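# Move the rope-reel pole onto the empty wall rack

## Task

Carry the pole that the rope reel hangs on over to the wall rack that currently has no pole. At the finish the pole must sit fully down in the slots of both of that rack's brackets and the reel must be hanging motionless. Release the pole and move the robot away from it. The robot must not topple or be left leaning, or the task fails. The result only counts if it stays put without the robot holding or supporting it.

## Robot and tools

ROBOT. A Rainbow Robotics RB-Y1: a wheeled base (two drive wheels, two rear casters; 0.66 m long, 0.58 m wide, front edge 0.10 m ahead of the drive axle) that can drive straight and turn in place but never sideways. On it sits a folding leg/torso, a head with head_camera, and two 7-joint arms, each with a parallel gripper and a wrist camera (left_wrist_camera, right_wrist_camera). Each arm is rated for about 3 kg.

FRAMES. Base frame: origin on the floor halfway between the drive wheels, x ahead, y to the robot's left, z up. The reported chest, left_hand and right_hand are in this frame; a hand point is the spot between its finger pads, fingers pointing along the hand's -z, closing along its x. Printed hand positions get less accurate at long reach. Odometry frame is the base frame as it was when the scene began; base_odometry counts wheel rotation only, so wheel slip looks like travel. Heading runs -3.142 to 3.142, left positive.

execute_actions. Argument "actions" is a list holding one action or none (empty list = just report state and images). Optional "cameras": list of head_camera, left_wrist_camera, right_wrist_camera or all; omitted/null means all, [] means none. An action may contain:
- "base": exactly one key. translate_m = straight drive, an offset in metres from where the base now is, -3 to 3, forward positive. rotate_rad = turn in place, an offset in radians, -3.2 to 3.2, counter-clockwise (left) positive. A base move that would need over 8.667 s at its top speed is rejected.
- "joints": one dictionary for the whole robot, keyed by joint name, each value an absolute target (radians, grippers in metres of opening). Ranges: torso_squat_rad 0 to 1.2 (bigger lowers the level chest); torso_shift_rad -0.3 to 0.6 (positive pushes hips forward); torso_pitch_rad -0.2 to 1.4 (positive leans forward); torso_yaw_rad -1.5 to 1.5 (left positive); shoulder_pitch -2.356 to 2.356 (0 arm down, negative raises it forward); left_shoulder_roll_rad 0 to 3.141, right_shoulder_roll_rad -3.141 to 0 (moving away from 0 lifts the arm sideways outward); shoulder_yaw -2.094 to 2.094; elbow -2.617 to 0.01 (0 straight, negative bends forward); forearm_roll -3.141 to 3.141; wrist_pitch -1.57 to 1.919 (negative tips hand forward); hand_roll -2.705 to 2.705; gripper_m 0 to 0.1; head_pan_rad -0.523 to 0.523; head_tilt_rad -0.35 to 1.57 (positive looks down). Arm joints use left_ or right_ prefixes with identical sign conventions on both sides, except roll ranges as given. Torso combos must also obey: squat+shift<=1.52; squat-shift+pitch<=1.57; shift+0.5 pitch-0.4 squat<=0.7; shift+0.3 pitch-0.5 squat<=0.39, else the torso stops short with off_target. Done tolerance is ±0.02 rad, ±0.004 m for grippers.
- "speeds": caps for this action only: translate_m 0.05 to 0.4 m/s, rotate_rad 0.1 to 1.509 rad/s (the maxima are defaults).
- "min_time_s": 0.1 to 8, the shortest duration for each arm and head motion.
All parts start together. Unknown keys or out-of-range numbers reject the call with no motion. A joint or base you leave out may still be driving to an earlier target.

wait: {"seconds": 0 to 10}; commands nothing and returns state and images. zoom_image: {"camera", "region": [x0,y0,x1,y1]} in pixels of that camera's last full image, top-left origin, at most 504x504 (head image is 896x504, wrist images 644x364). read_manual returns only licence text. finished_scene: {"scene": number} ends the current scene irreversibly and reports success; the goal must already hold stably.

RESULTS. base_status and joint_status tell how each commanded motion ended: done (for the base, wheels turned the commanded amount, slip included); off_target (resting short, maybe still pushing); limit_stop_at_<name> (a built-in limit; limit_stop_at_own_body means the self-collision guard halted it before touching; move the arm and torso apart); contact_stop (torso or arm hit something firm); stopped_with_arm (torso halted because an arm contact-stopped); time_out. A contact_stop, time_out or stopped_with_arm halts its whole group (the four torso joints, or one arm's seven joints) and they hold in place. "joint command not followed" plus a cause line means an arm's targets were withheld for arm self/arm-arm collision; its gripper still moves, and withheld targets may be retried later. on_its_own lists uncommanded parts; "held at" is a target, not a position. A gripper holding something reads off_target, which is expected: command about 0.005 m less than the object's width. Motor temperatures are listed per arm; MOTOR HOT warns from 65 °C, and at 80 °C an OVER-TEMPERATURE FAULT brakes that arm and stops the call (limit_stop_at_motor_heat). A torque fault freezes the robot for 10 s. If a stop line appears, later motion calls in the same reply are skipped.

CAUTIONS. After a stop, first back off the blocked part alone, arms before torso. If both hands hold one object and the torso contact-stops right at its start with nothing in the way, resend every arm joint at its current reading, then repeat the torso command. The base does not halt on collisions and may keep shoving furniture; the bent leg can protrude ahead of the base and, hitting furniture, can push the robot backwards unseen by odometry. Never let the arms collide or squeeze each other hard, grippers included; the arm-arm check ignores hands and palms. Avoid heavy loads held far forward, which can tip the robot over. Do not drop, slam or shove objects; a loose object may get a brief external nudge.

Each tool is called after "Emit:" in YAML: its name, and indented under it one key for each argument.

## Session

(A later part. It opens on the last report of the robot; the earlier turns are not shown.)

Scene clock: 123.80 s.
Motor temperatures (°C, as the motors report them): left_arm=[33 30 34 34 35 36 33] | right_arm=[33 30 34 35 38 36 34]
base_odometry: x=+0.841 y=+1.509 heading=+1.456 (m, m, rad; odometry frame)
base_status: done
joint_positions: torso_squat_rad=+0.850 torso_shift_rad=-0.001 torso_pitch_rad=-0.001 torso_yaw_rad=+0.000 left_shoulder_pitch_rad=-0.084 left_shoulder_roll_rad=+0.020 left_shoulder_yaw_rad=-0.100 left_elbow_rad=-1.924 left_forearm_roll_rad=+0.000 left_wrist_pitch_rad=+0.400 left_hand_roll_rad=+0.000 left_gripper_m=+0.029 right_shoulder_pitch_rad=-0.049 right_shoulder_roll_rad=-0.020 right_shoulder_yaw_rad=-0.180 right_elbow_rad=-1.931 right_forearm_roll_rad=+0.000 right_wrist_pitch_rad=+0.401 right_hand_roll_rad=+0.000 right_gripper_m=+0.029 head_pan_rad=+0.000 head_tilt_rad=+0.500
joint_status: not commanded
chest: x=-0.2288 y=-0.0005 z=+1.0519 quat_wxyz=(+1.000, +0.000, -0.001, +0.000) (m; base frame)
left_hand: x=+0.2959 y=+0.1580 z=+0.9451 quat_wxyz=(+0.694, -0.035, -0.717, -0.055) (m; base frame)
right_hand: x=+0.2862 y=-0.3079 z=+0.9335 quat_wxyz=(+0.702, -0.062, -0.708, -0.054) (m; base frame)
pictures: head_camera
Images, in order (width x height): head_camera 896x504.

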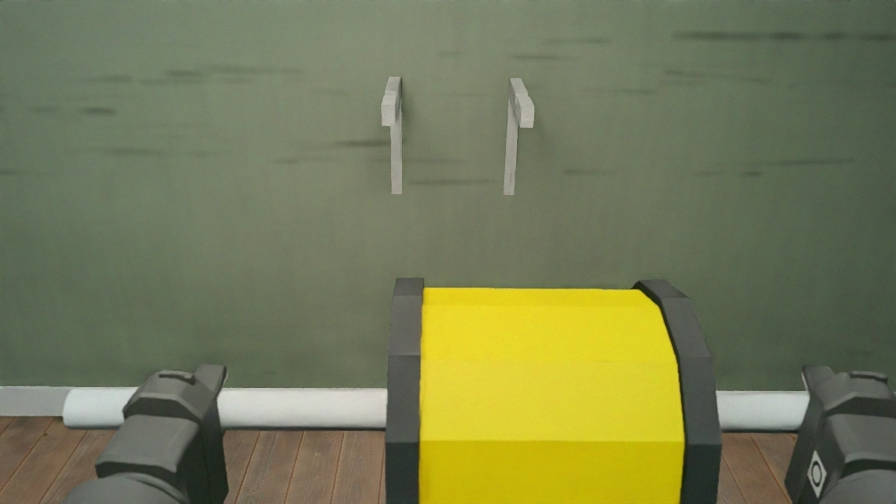

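Emit:
execute_actions:
  actions:
    - {"base":{"translate_m":0.53},"joints":{"head_tilt_rad":0.7,"head_pan_rad":-0.1}}
  cameras: ["head_camera"]

Scene clock: 130.83 s.
Motor temperatures (°C, as the motors report them): left_arm=[33 30 34 34 35 36 33] | right_arm=[33 30 34 35 38 36 34]
base_odometry: x=+0.901 y=+2.036 heading=+1.457 (m, m, rad; odometry frame)
base_status: done
joint_positions: torso_squat_rad=+0.850 torso_shift_rad=-0.001 torso_pitch_rad=-0.001 torso_yaw_rad=+0.000 left_shoulder_pitch_rad=-0.084 left_shoulder_roll_rad=+0.020 left_shoulder_yaw_rad=-0.100 left_elbow_rad=-1.924 left_forearm_roll_rad=+0.000 left_wrist_pitch_rad=+0.400 left_hand_roll_rad=+0.000 left_gripper_m=+0.029 right_shoulder_pitch_rad=-0.049 right_shoulder_roll_rad=-0.020 right_shoulder_yaw_rad=-0.180 right_elbow_rad=-1.931 right_forearm_roll_rad=+0.000 right_wrist_pitch_rad=+0.401 right_hand_roll_rad=+0.000 right_gripper_m=+0.029 head_pan_rad=-0.100 head_tilt_rad=+0.700
joint_status: all done
chest: x=-0.2288 y=-0.0004 z=+1.0519 quat_wxyz=(+1.000, +0.000, -0.001, +0.000) (m; base frame)
left_hand: x=+0.2959 y=+0.1581 z=+0.9451 quat_wxyz=(+0.694, -0.035, -0.717, -0.055) (m; base frame)
right_hand: x=+0.2862 y=-0.3079 z=+0.9335 quat_wxyz=(+0.702, -0.062, -0.708, -0.054) (m; base frame)
pictures: head_camera
Images, in order (width x height): head_camera 896x504.

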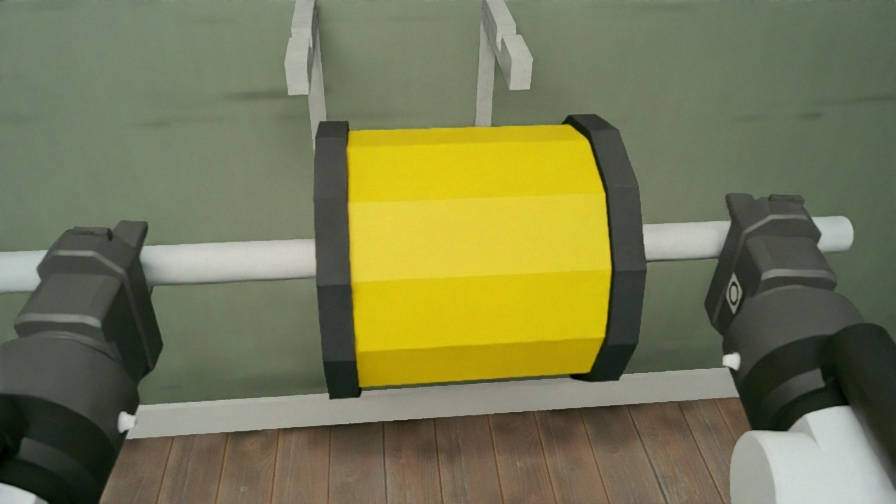

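Emit:
execute_actions:
  actions:
    - {"base":{"rotate_rad":0.07},"joints":{"torso_squat_rad":0.74}}
  cameras: []

Emit:
execute_actions:
  actions:
    - {"base":{"translate_m":0.2}}
  cameras: []

Emit:
execute_actions:
  actions:
    - {"base":{"rotate_rad":-0.07}}
  cameras: ["head_camera"]

Emit:
execute_actions:
  actions:
    - {"base":{"translate_m":0.19},"speeds":{"translate_m":0.1}}

Scene clock: 140.60 s.
Motor temperatures (°C, as the motors report them): left_arm=[33 30 34 35 35 36 33] | right_arm=[33 30 34 35 38 36 34]
base_odometry: x=+0.901 y=+2.036 heading=+1.526 (m, m, rad; odometry frame)
base_status: done
joint_positions: torso_squat_rad=+0.740 torso_shift_rad=-0.001 torso_pitch_rad=-0.001 torso_yaw_rad=+0.000 left_shoulder_pitch_rad=-0.084 left_shoulder_roll_rad=+0.020 left_shoulder_yaw_rad=-0.100 left_elbow_rad=-1.924 left_forearm_roll_rad=+0.000 left_wrist_pitch_rad=+0.400 left_hand_roll_rad=+0.000 left_gripper_m=+0.029 right_shoulder_pitch_rad=-0.049 right_shoulder_roll_rad=-0.020 right_shoulder_yaw_rad=-0.180 right_elbow_rad=-1.931 right_forearm_roll_rad=+0.000 right_wrist_pitch_rad=+0.401 right_hand_roll_rad=+0.000 right_gripper_m=+0.029 head_pan_rad=-0.100 head_tilt_rad=+0.700
joint_status: all done
chest: x=-0.2289 y=-0.0005 z=+1.1069 quat_wxyz=(+1.000, +0.000, -0.001, +0.000) (m; base frame)
left_hand: x=+0.2958 y=+0.1580 z=+1.0001 quat_wxyz=(+0.694, -0.035, -0.717, -0.055) (m; base frame)
right_hand: x=+0.2862 y=-0.3079 z=+0.9884 quat_wxyz=(+0.702, -0.062, -0.708, -0.054) (m; base frame)
pictures: none
No camera images: the call's "cameras" was empty. Leave "cameras" out to get every camera's image.

Scene clock: 142.47 s.
Motor temperatures (°C, as the motors report them): left_arm=[33 30 34 35 35 36 33] | right_arm=[33 30 34 35 38 36 34]
base_odometry: x=+0.910 y=+2.236 heading=+1.527 (m, m, rad; odometry frame)
base_status: done
joint_positions: torso_squat_rad=+0.740 torso_shift_rad=-0.001 torso_pitch_rad=-0.001 torso_yaw_rad=+0.000 left_shoulder_pitch_rad=-0.084 left_shoulder_roll_rad=+0.020 left_shoulder_yaw_rad=-0.100 left_elbow_rad=-1.924 left_forearm_roll_rad=+0.000 left_wrist_pitch_rad=+0.400 left_hand_roll_rad=+0.000 left_gripper_m=+0.029 right_shoulder_pitch_rad=-0.049 right_shoulder_roll_rad=-0.020 right_shoulder_yaw_rad=-0.180 right_elbow_rad=-1.931 right_forearm_roll_rad=+0.000 right_wrist_pitch_rad=+0.401 right_hand_roll_rad=+0.000 right_gripper_m=+0.029 head_pan_rad=-0.100 head_tilt_rad=+0.700
joint_status: not commanded
chest: x=-0.2289 y=-0.0005 z=+1.1069 quat_wxyz=(+1.000, +0.000, -0.001, +0.000) (m; base frame)
left_hand: x=+0.2958 y=+0.1580 z=+1.0001 quat_wxyz=(+0.694, -0.035, -0.717, -0.055) (m; base frame)
right_hand: x=+0.2861 y=-0.3079 z=+0.9884 quat_wxyz=(+0.702, -0.062, -0.708, -0.054) (m; base frame)
pictures: none
No camera images: the call's "cameras" was empty. Leave "cameras" out to get every camera's image.

Scene clock: 143.77 s.
Motor temperatures (°C, as the motors report them): left_arm=[33 30 34 35 35 36 33] | right_arm=[33 30 34 35 38 36 34]
base_odometry: x=+0.910 y=+2.236 heading=+1.458 (m, m, rad; odometry frame)
base_status: done
joint_positions: torso_squat_rad=+0.740 torso_shift_rad=-0.001 torso_pitch_rad=-0.001 torso_yaw_rad=+0.000 left_shoulder_pitch_rad=-0.084 left_shoulder_roll_rad=+0.020 left_shoulder_yaw_rad=-0.100 left_elbow_rad=-1.924 left_forearm_roll_rad=+0.000 left_wrist_pitch_rad=+0.400 left_hand_roll_rad=+0.000 left_gripper_m=+0.029 right_shoulder_pitch_rad=-0.049 right_shoulder_roll_rad=-0.020 right_shoulder_yaw_rad=-0.180 right_elbow_rad=-1.931 right_forearm_roll_rad=+0.000 right_wrist_pitch_rad=+0.401 right_hand_roll_rad=+0.000 right_gripper_m=+0.029 head_pan_rad=-0.100 head_tilt_rad=+0.700
joint_status: not commanded
chest: x=-0.2289 y=-0.0004 z=+1.1069 quat_wxyz=(+1.000, +0.000, -0.001, +0.000) (m; base frame)
left_hand: x=+0.2958 y=+0.1581 z=+1.0001 quat_wxyz=(+0.694, -0.035, -0.717, -0.055) (m; base frame)
right_hand: x=+0.2861 y=-0.3079 z=+0.9885 quat_wxyz=(+0.702, -0.062, -0.708, -0.054) (m; base frame)
pictures: head_camera
Images, in order (width x height): head_camera 896x504.

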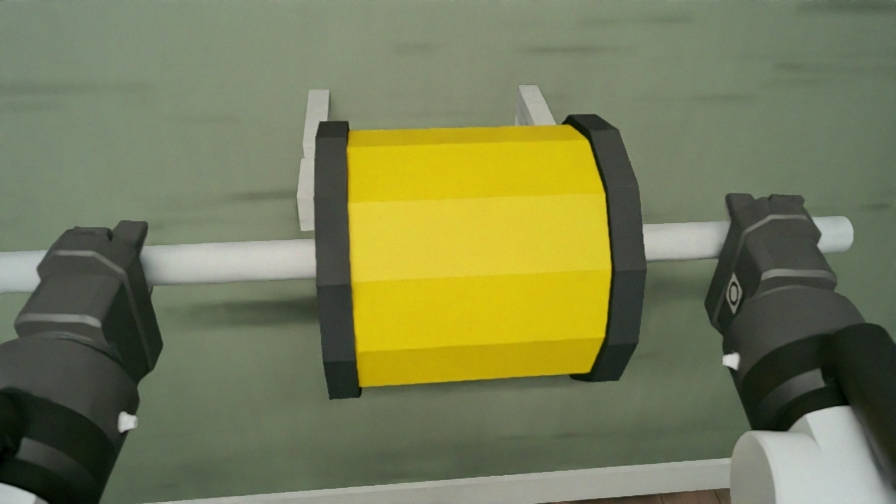

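Scene clock: 146.47 s.
Motor temperatures (°C, as the motors report them): left_arm=[33 30 34 35 35 36 33] | right_arm=[33 30 34 35 38 36 34]
base_odometry: x=+0.931 y=+2.425 heading=+1.457 (m, m, rad; odometry frame)
base_status: done
joint_positions: torso_squat_rad=+0.740 torso_shift_rad=-0.001 torso_pitch_rad=-0.001 torso_yaw_rad=+0.000 left_shoulder_pitch_rad=-0.084 left_shoulder_roll_rad=+0.020 left_shoulder_yaw_rad=-0.100 left_elbow_rad=-1.924 left_forearm_roll_rad=+0.000 left_wrist_pitch_rad=+0.400 left_hand_roll_rad=+0.000 left_gripper_m=+0.029 right_shoulder_pitch_rad=-0.049 right_shoulder_roll_rad=-0.020 right_shoulder_yaw_rad=-0.180 right_elbow_rad=-1.931 right_forearm_roll_rad=+0.000 right_wrist_pitch_rad=+0.401 right_hand_roll_rad=+0.000 right_gripper_m=+0.029 head_pan_rad=-0.100 head_tilt_rad=+0.700
joint_status: not commanded
chest: x=-0.2289 y=-0.0005 z=+1.1069 quat_wxyz=(+1.000, +0.000, -0.001, +0.000) (m; base frame)
left_hand: x=+0.2958 y=+0.1580 z=+1.0001 quat_wxyz=(+0.694, -0.035, -0.717, -0.055) (m; base frame)
right_hand: x=+0.2861 y=-0.3079 z=+0.9884 quat_wxyz=(+0.702, -0.062, -0.708, -0.054) (m; base frame)
pictures: head_camera, left_wrist_camera, right_wrist_camera
Images, in order (width x height): head_camera 896x504, left_wrist_camera 644x364, right_wrist_camera 644x364.

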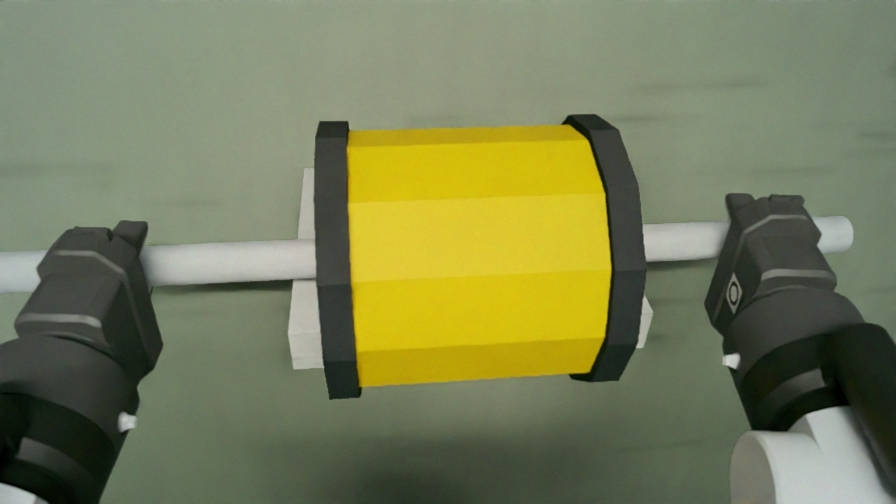

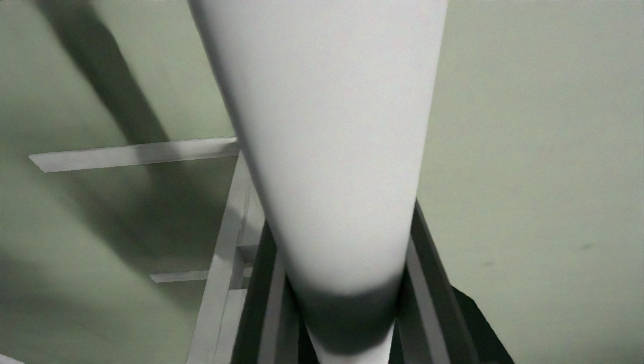

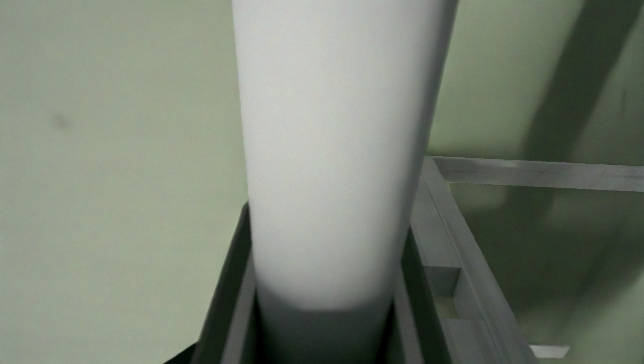

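Emit:
execute_actions:
  actions:
    - {"base":{"translate_m":0.07},"joints":{"torso_yaw_rad":-0.01},"speeds":{"translate_m":0.06}}

Scene clock: 152.17 s.
Motor temperatures (°C, as the motors report them): left_arm=[33 30 34 35 35 36 33] | right_arm=[33 30 34 35 38 36 34]
base_odometry: x=+0.939 y=+2.494 heading=+1.456 (m, m, rad; odometry frame)
base_status: done
joint_positions: torso_squat_rad=+0.740 torso_shift_rad=-0.001 torso_pitch_rad=-0.001 torso_yaw_rad=-0.010 left_shoulder_pitch_rad=-0.084 left_shoulder_roll_rad=+0.020 left_shoulder_yaw_rad=-0.100 left_elbow_rad=-1.924 left_forearm_roll_rad=+0.000 left_wrist_pitch_rad=+0.401 left_hand_roll_rad=+0.000 left_gripper_m=+0.029 right_shoulder_pitch_rad=-0.049 right_shoulder_roll_rad=-0.020 right_shoulder_yaw_rad=-0.180 right_elbow_rad=-1.931 right_forearm_roll_rad=+0.000 right_wrist_pitch_rad=+0.401 right_hand_roll_rad=+0.000 right_gripper_m=+0.029 head_pan_rad=-0.100 head_tilt_rad=+0.700
joint_status: all done
chest: x=-0.2289 y=-0.0005 z=+1.1069 quat_wxyz=(+1.000, +0.000, -0.001, -0.005) (m; base frame)
left_hand: x=+0.2974 y=+0.1528 z=+1.0001 quat_wxyz=(+0.694, -0.039, -0.717, -0.058) (m; base frame)
right_hand: x=+0.2830 y=-0.3130 z=+0.9884 quat_wxyz=(+0.702, -0.065, -0.707, -0.057) (m; base frame)
pictures: head_camera, left_wrist_camera, right_wrist_camera
Images, in order (width x height): head_camera 896x504, left_wrist_camera 644x364, right_wrist_camera 644x364.

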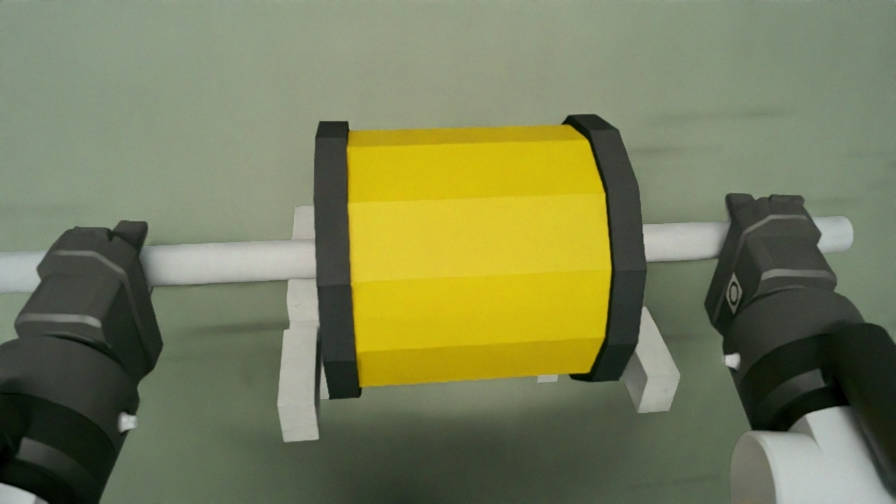

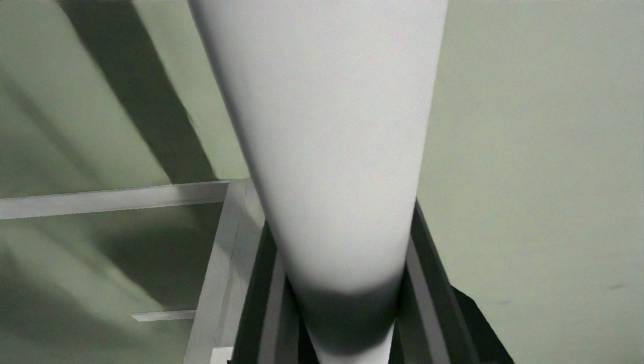

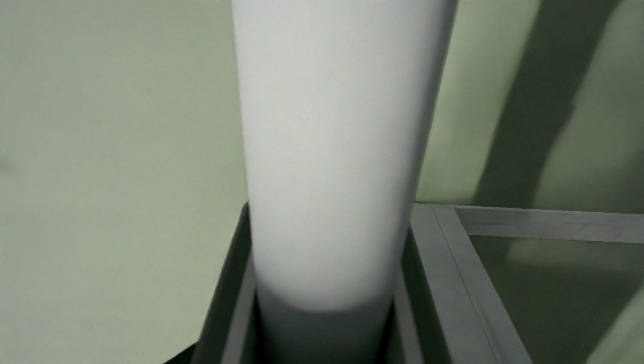

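Emit:
execute_actions:
  actions:
    - {"base":{"translate_m":0.003},"joints":{"torso_squat_rad":0.85}}

Scene clock: 158.83 s.
Motor temperatures (°C, as the motors report them): left_arm=[33 30 34 35 35 36 33] | right_arm=[33 30 34 35 38 36 34]
base_odometry: x=+0.940 y=+2.497 heading=+1.456 (m, m, rad; odometry frame)
base_status: done
joint_positions: torso_squat_rad=+0.850 torso_shift_rad=-0.001 torso_pitch_rad=-0.002 torso_yaw_rad=-0.010 left_shoulder_pitch_rad=-0.084 left_shoulder_roll_rad=+0.020 left_shoulder_yaw_rad=-0.100 left_elbow_rad=-1.924 left_forearm_roll_rad=+0.000 left_wrist_pitch_rad=+0.400 left_hand_roll_rad=+0.000 left_gripper_m=+0.029 right_shoulder_pitch_rad=-0.049 right_shoulder_roll_rad=-0.020 right_shoulder_yaw_rad=-0.180 right_elbow_rad=-1.931 right_forearm_roll_rad=+0.000 right_wrist_pitch_rad=+0.401 right_hand_roll_rad=+0.000 right_gripper_m=+0.029 head_pan_rad=-0.100 head_tilt_rad=+0.700
joint_status: all done
chest: x=-0.2290 y=-0.0004 z=+1.0519 quat_wxyz=(+1.000, +0.000, -0.001, -0.005) (m; base frame)
left_hand: x=+0.2972 y=+0.1528 z=+0.9454 quat_wxyz=(+0.694, -0.039, -0.717, -0.058) (m; base frame)
right_hand: x=+0.2829 y=-0.3130 z=+0.9337 quat_wxyz=(+0.701, -0.065, -0.707, -0.057) (m; base frame)
pictures: head_camera, left_wrist_camera, right_wrist_camera
Images, in order (width x height): head_camera 896x504, left_wrist_camera 644x364, right_wrist_camera 644x364.

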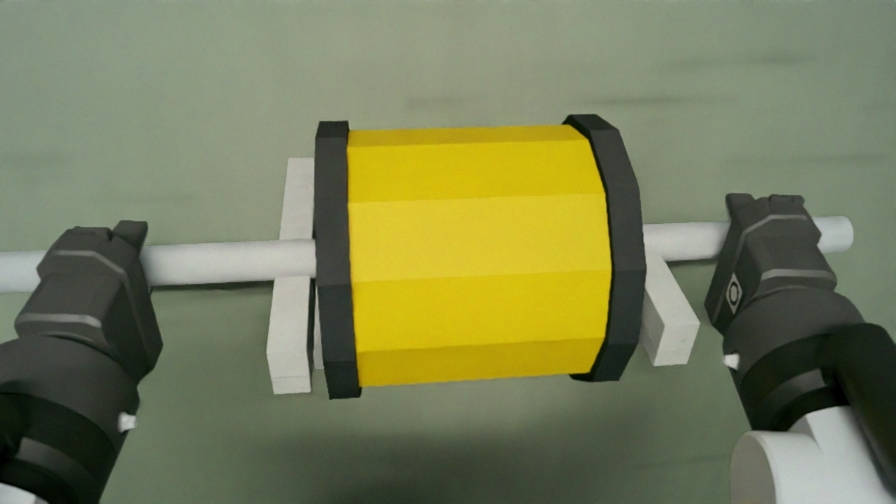

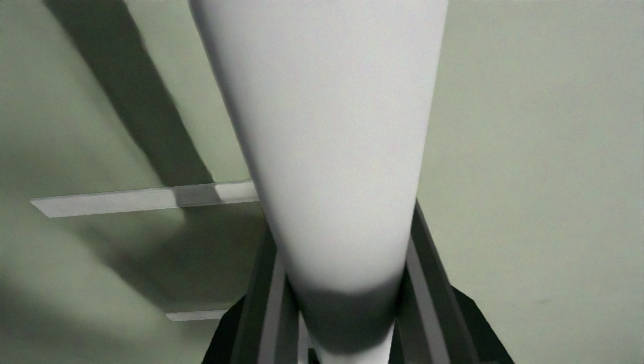

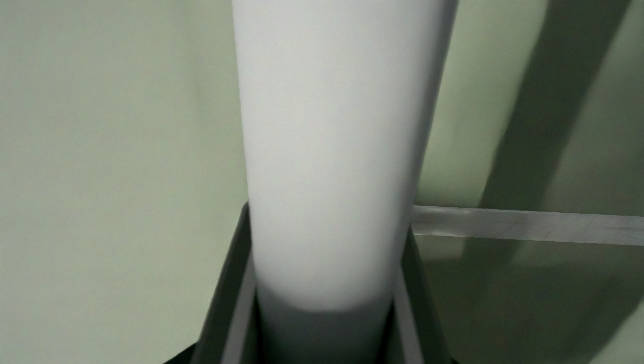

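Emit:
execute_actions:
  actions:
    - {"joints":{"torso_squat_rad":0.864}}
  cameras: []

Emit:
execute_actions:
  actions:
    - {"joints":{"left_gripper_m":0.1,"right_gripper_m":0.1}}
  cameras: []

Emit:
execute_actions:
  actions:
    - {"base":{"translate_m":-0.4},"joints":{"head_tilt_rad":0.5}}

Scene clock: 168.77 s.
Motor temperatures (°C, as the motors report them): left_arm=[33 30 34 35 35 36 33] | right_arm=[33 30 34 35 38 36 34]
base_odometry: x=+0.940 y=+2.497 heading=+1.456 (m, m, rad; odometry frame)
base_status: not commanded
joint_positions: torso_squat_rad=+0.864 torso_shift_rad=-0.001 torso_pitch_rad=-0.002 torso_yaw_rad=-0.010 left_shoulder_pitch_rad=-0.084 left_shoulder_roll_rad=+0.020 left_shoulder_yaw_rad=-0.100 left_elbow_rad=-1.924 left_forearm_roll_rad=+0.000 left_wrist_pitch_rad=+0.400 left_hand_roll_rad=+0.000 left_gripper_m=+0.029 right_shoulder_pitch_rad=-0.049 right_shoulder_roll_rad=-0.020 right_shoulder_yaw_rad=-0.180 right_elbow_rad=-1.931 right_forearm_roll_rad=+0.000 right_wrist_pitch_rad=+0.401 right_hand_roll_rad=+0.000 right_gripper_m=+0.029 head_pan_rad=-0.100 head_tilt_rad=+0.700
joint_status: all done
chest: x=-0.2291 y=-0.0004 z=+1.0445 quat_wxyz=(+1.000, +0.000, -0.001, -0.005) (m; base frame)
left_hand: x=+0.2972 y=+0.1528 z=+0.9380 quat_wxyz=(+0.694, -0.039, -0.717, -0.058) (m; base frame)
right_hand: x=+0.2829 y=-0.3130 z=+0.9263 quat_wxyz=(+0.701, -0.065, -0.707, -0.057) (m; base frame)
pictures: none
No camera images: the call's "cameras" was empty. Leave "cameras" out to get every camera's image.

Scene clock: 170.10 s.
Motor temperatures (°C, as the motors report them): left_arm=[33 30 34 35 35 36 33] | right_arm=[33 30 34 35 38 36 34]
base_odometry: x=+0.940 y=+2.497 heading=+1.456 (m, m, rad; odometry frame)
base_status: not commanded
joint_positions: torso_squat_rad=+0.864 torso_shift_rad=-0.001 torso_pitch_rad=-0.002 torso_yaw_rad=-0.010 left_shoulder_pitch_rad=-0.084 left_shoulder_roll_rad=+0.020 left_shoulder_yaw_rad=-0.100 left_elbow_rad=-1.925 left_forearm_roll_rad=+0.000 left_wrist_pitch_rad=+0.400 left_hand_roll_rad=+0.000 left_gripper_m=+0.100 right_shoulder_pitch_rad=-0.050 right_shoulder_roll_rad=-0.020 right_shoulder_yaw_rad=-0.180 right_elbow_rad=-1.932 right_forearm_roll_rad=+0.000 right_wrist_pitch_rad=+0.400 right_hand_roll_rad=+0.000 right_gripper_m=+0.100 head_pan_rad=-0.100 head_tilt_rad=+0.700
joint_status: all done
chest: x=-0.2291 y=-0.0004 z=+1.0445 quat_wxyz=(+1.000, +0.000, -0.001, -0.005) (m; base frame)
left_hand: x=+0.2972 y=+0.1527 z=+0.9388 quat_wxyz=(+0.693, -0.039, -0.717, -0.058) (m; base frame)
right_hand: x=+0.2830 y=-0.3128 z=+0.9276 quat_wxyz=(+0.700, -0.065, -0.709, -0.057) (m; base frame)
pictures: none
No camera images: the call's "cameras" was empty. Leave "cameras" out to get every camera's image.

Scene clock: 172.87 s.
Motor temperatures (°C, as the motors report them): left_arm=[33 30 34 35 35 36 33] | right_arm=[33 30 34 35 38 36 34]
base_odometry: x=+0.894 y=+2.100 heading=+1.453 (m, m, rad; odometry frame)
base_status: done
joint_positions: torso_squat_rad=+0.864 torso_shift_rad=-0.001 torso_pitch_rad=-0.002 torso_yaw_rad=-0.010 left_shoulder_pitch_rad=-0.085 left_shoulder_roll_rad=+0.020 left_shoulder_yaw_rad=-0.100 left_elbow_rad=-1.925 left_forearm_roll_rad=+0.000 left_wrist_pitch_rad=+0.400 left_hand_roll_rad=+0.000 left_gripper_m=+0.100 right_shoulder_pitch_rad=-0.050 right_shoulder_roll_rad=-0.020 right_shoulder_yaw_rad=-0.180 right_elbow_rad=-1.932 right_forearm_roll_rad=+0.000 right_wrist_pitch_rad=+0.400 right_hand_roll_rad=+0.000 right_gripper_m=+0.100 head_pan_rad=-0.100 head_tilt_rad=+0.500
joint_status: all done
chest: x=-0.2292 y=-0.0004 z=+1.0445 quat_wxyz=(+1.000, +0.000, -0.001, -0.005) (m; base frame)
left_hand: x=+0.2972 y=+0.1527 z=+0.9391 quat_wxyz=(+0.693, -0.039, -0.718, -0.058) (m; base frame)
right_hand: x=+0.2830 y=-0.3128 z=+0.9279 quat_wxyz=(+0.700, -0.065, -0.709, -0.057) (m; base frame)
pictures: head_camera, left_wrist_camera, right_wrist_camera
Images, in order (width x height): head_camera 896x504, left_wrist_camera 644x364, right_wrist_camera 644x364.

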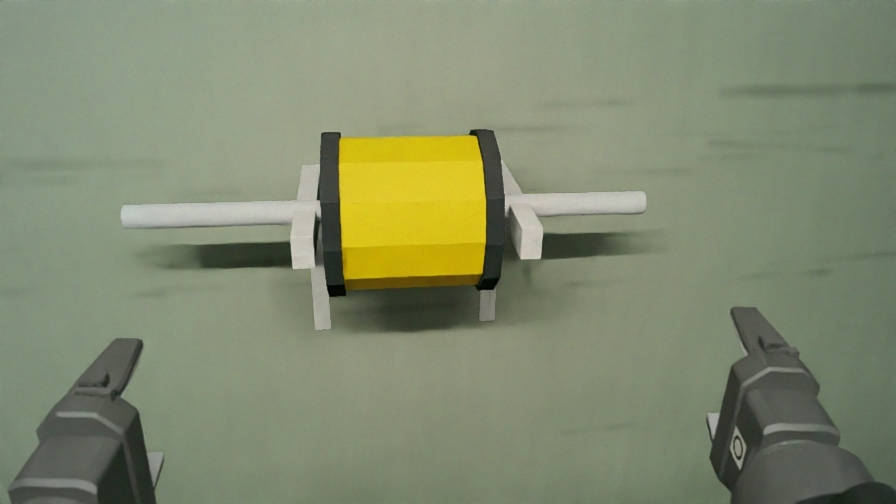

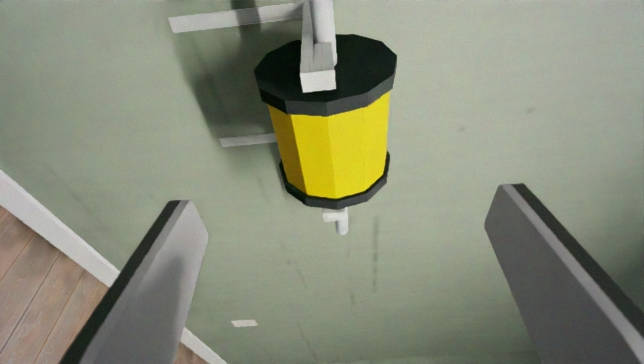

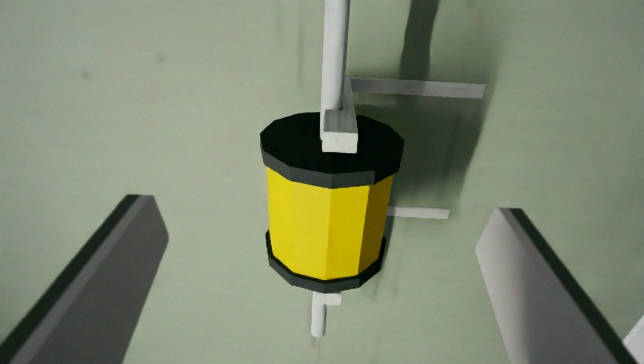

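Emit:
finished_scene:
  scene: 2

The scene is finished: the task was done.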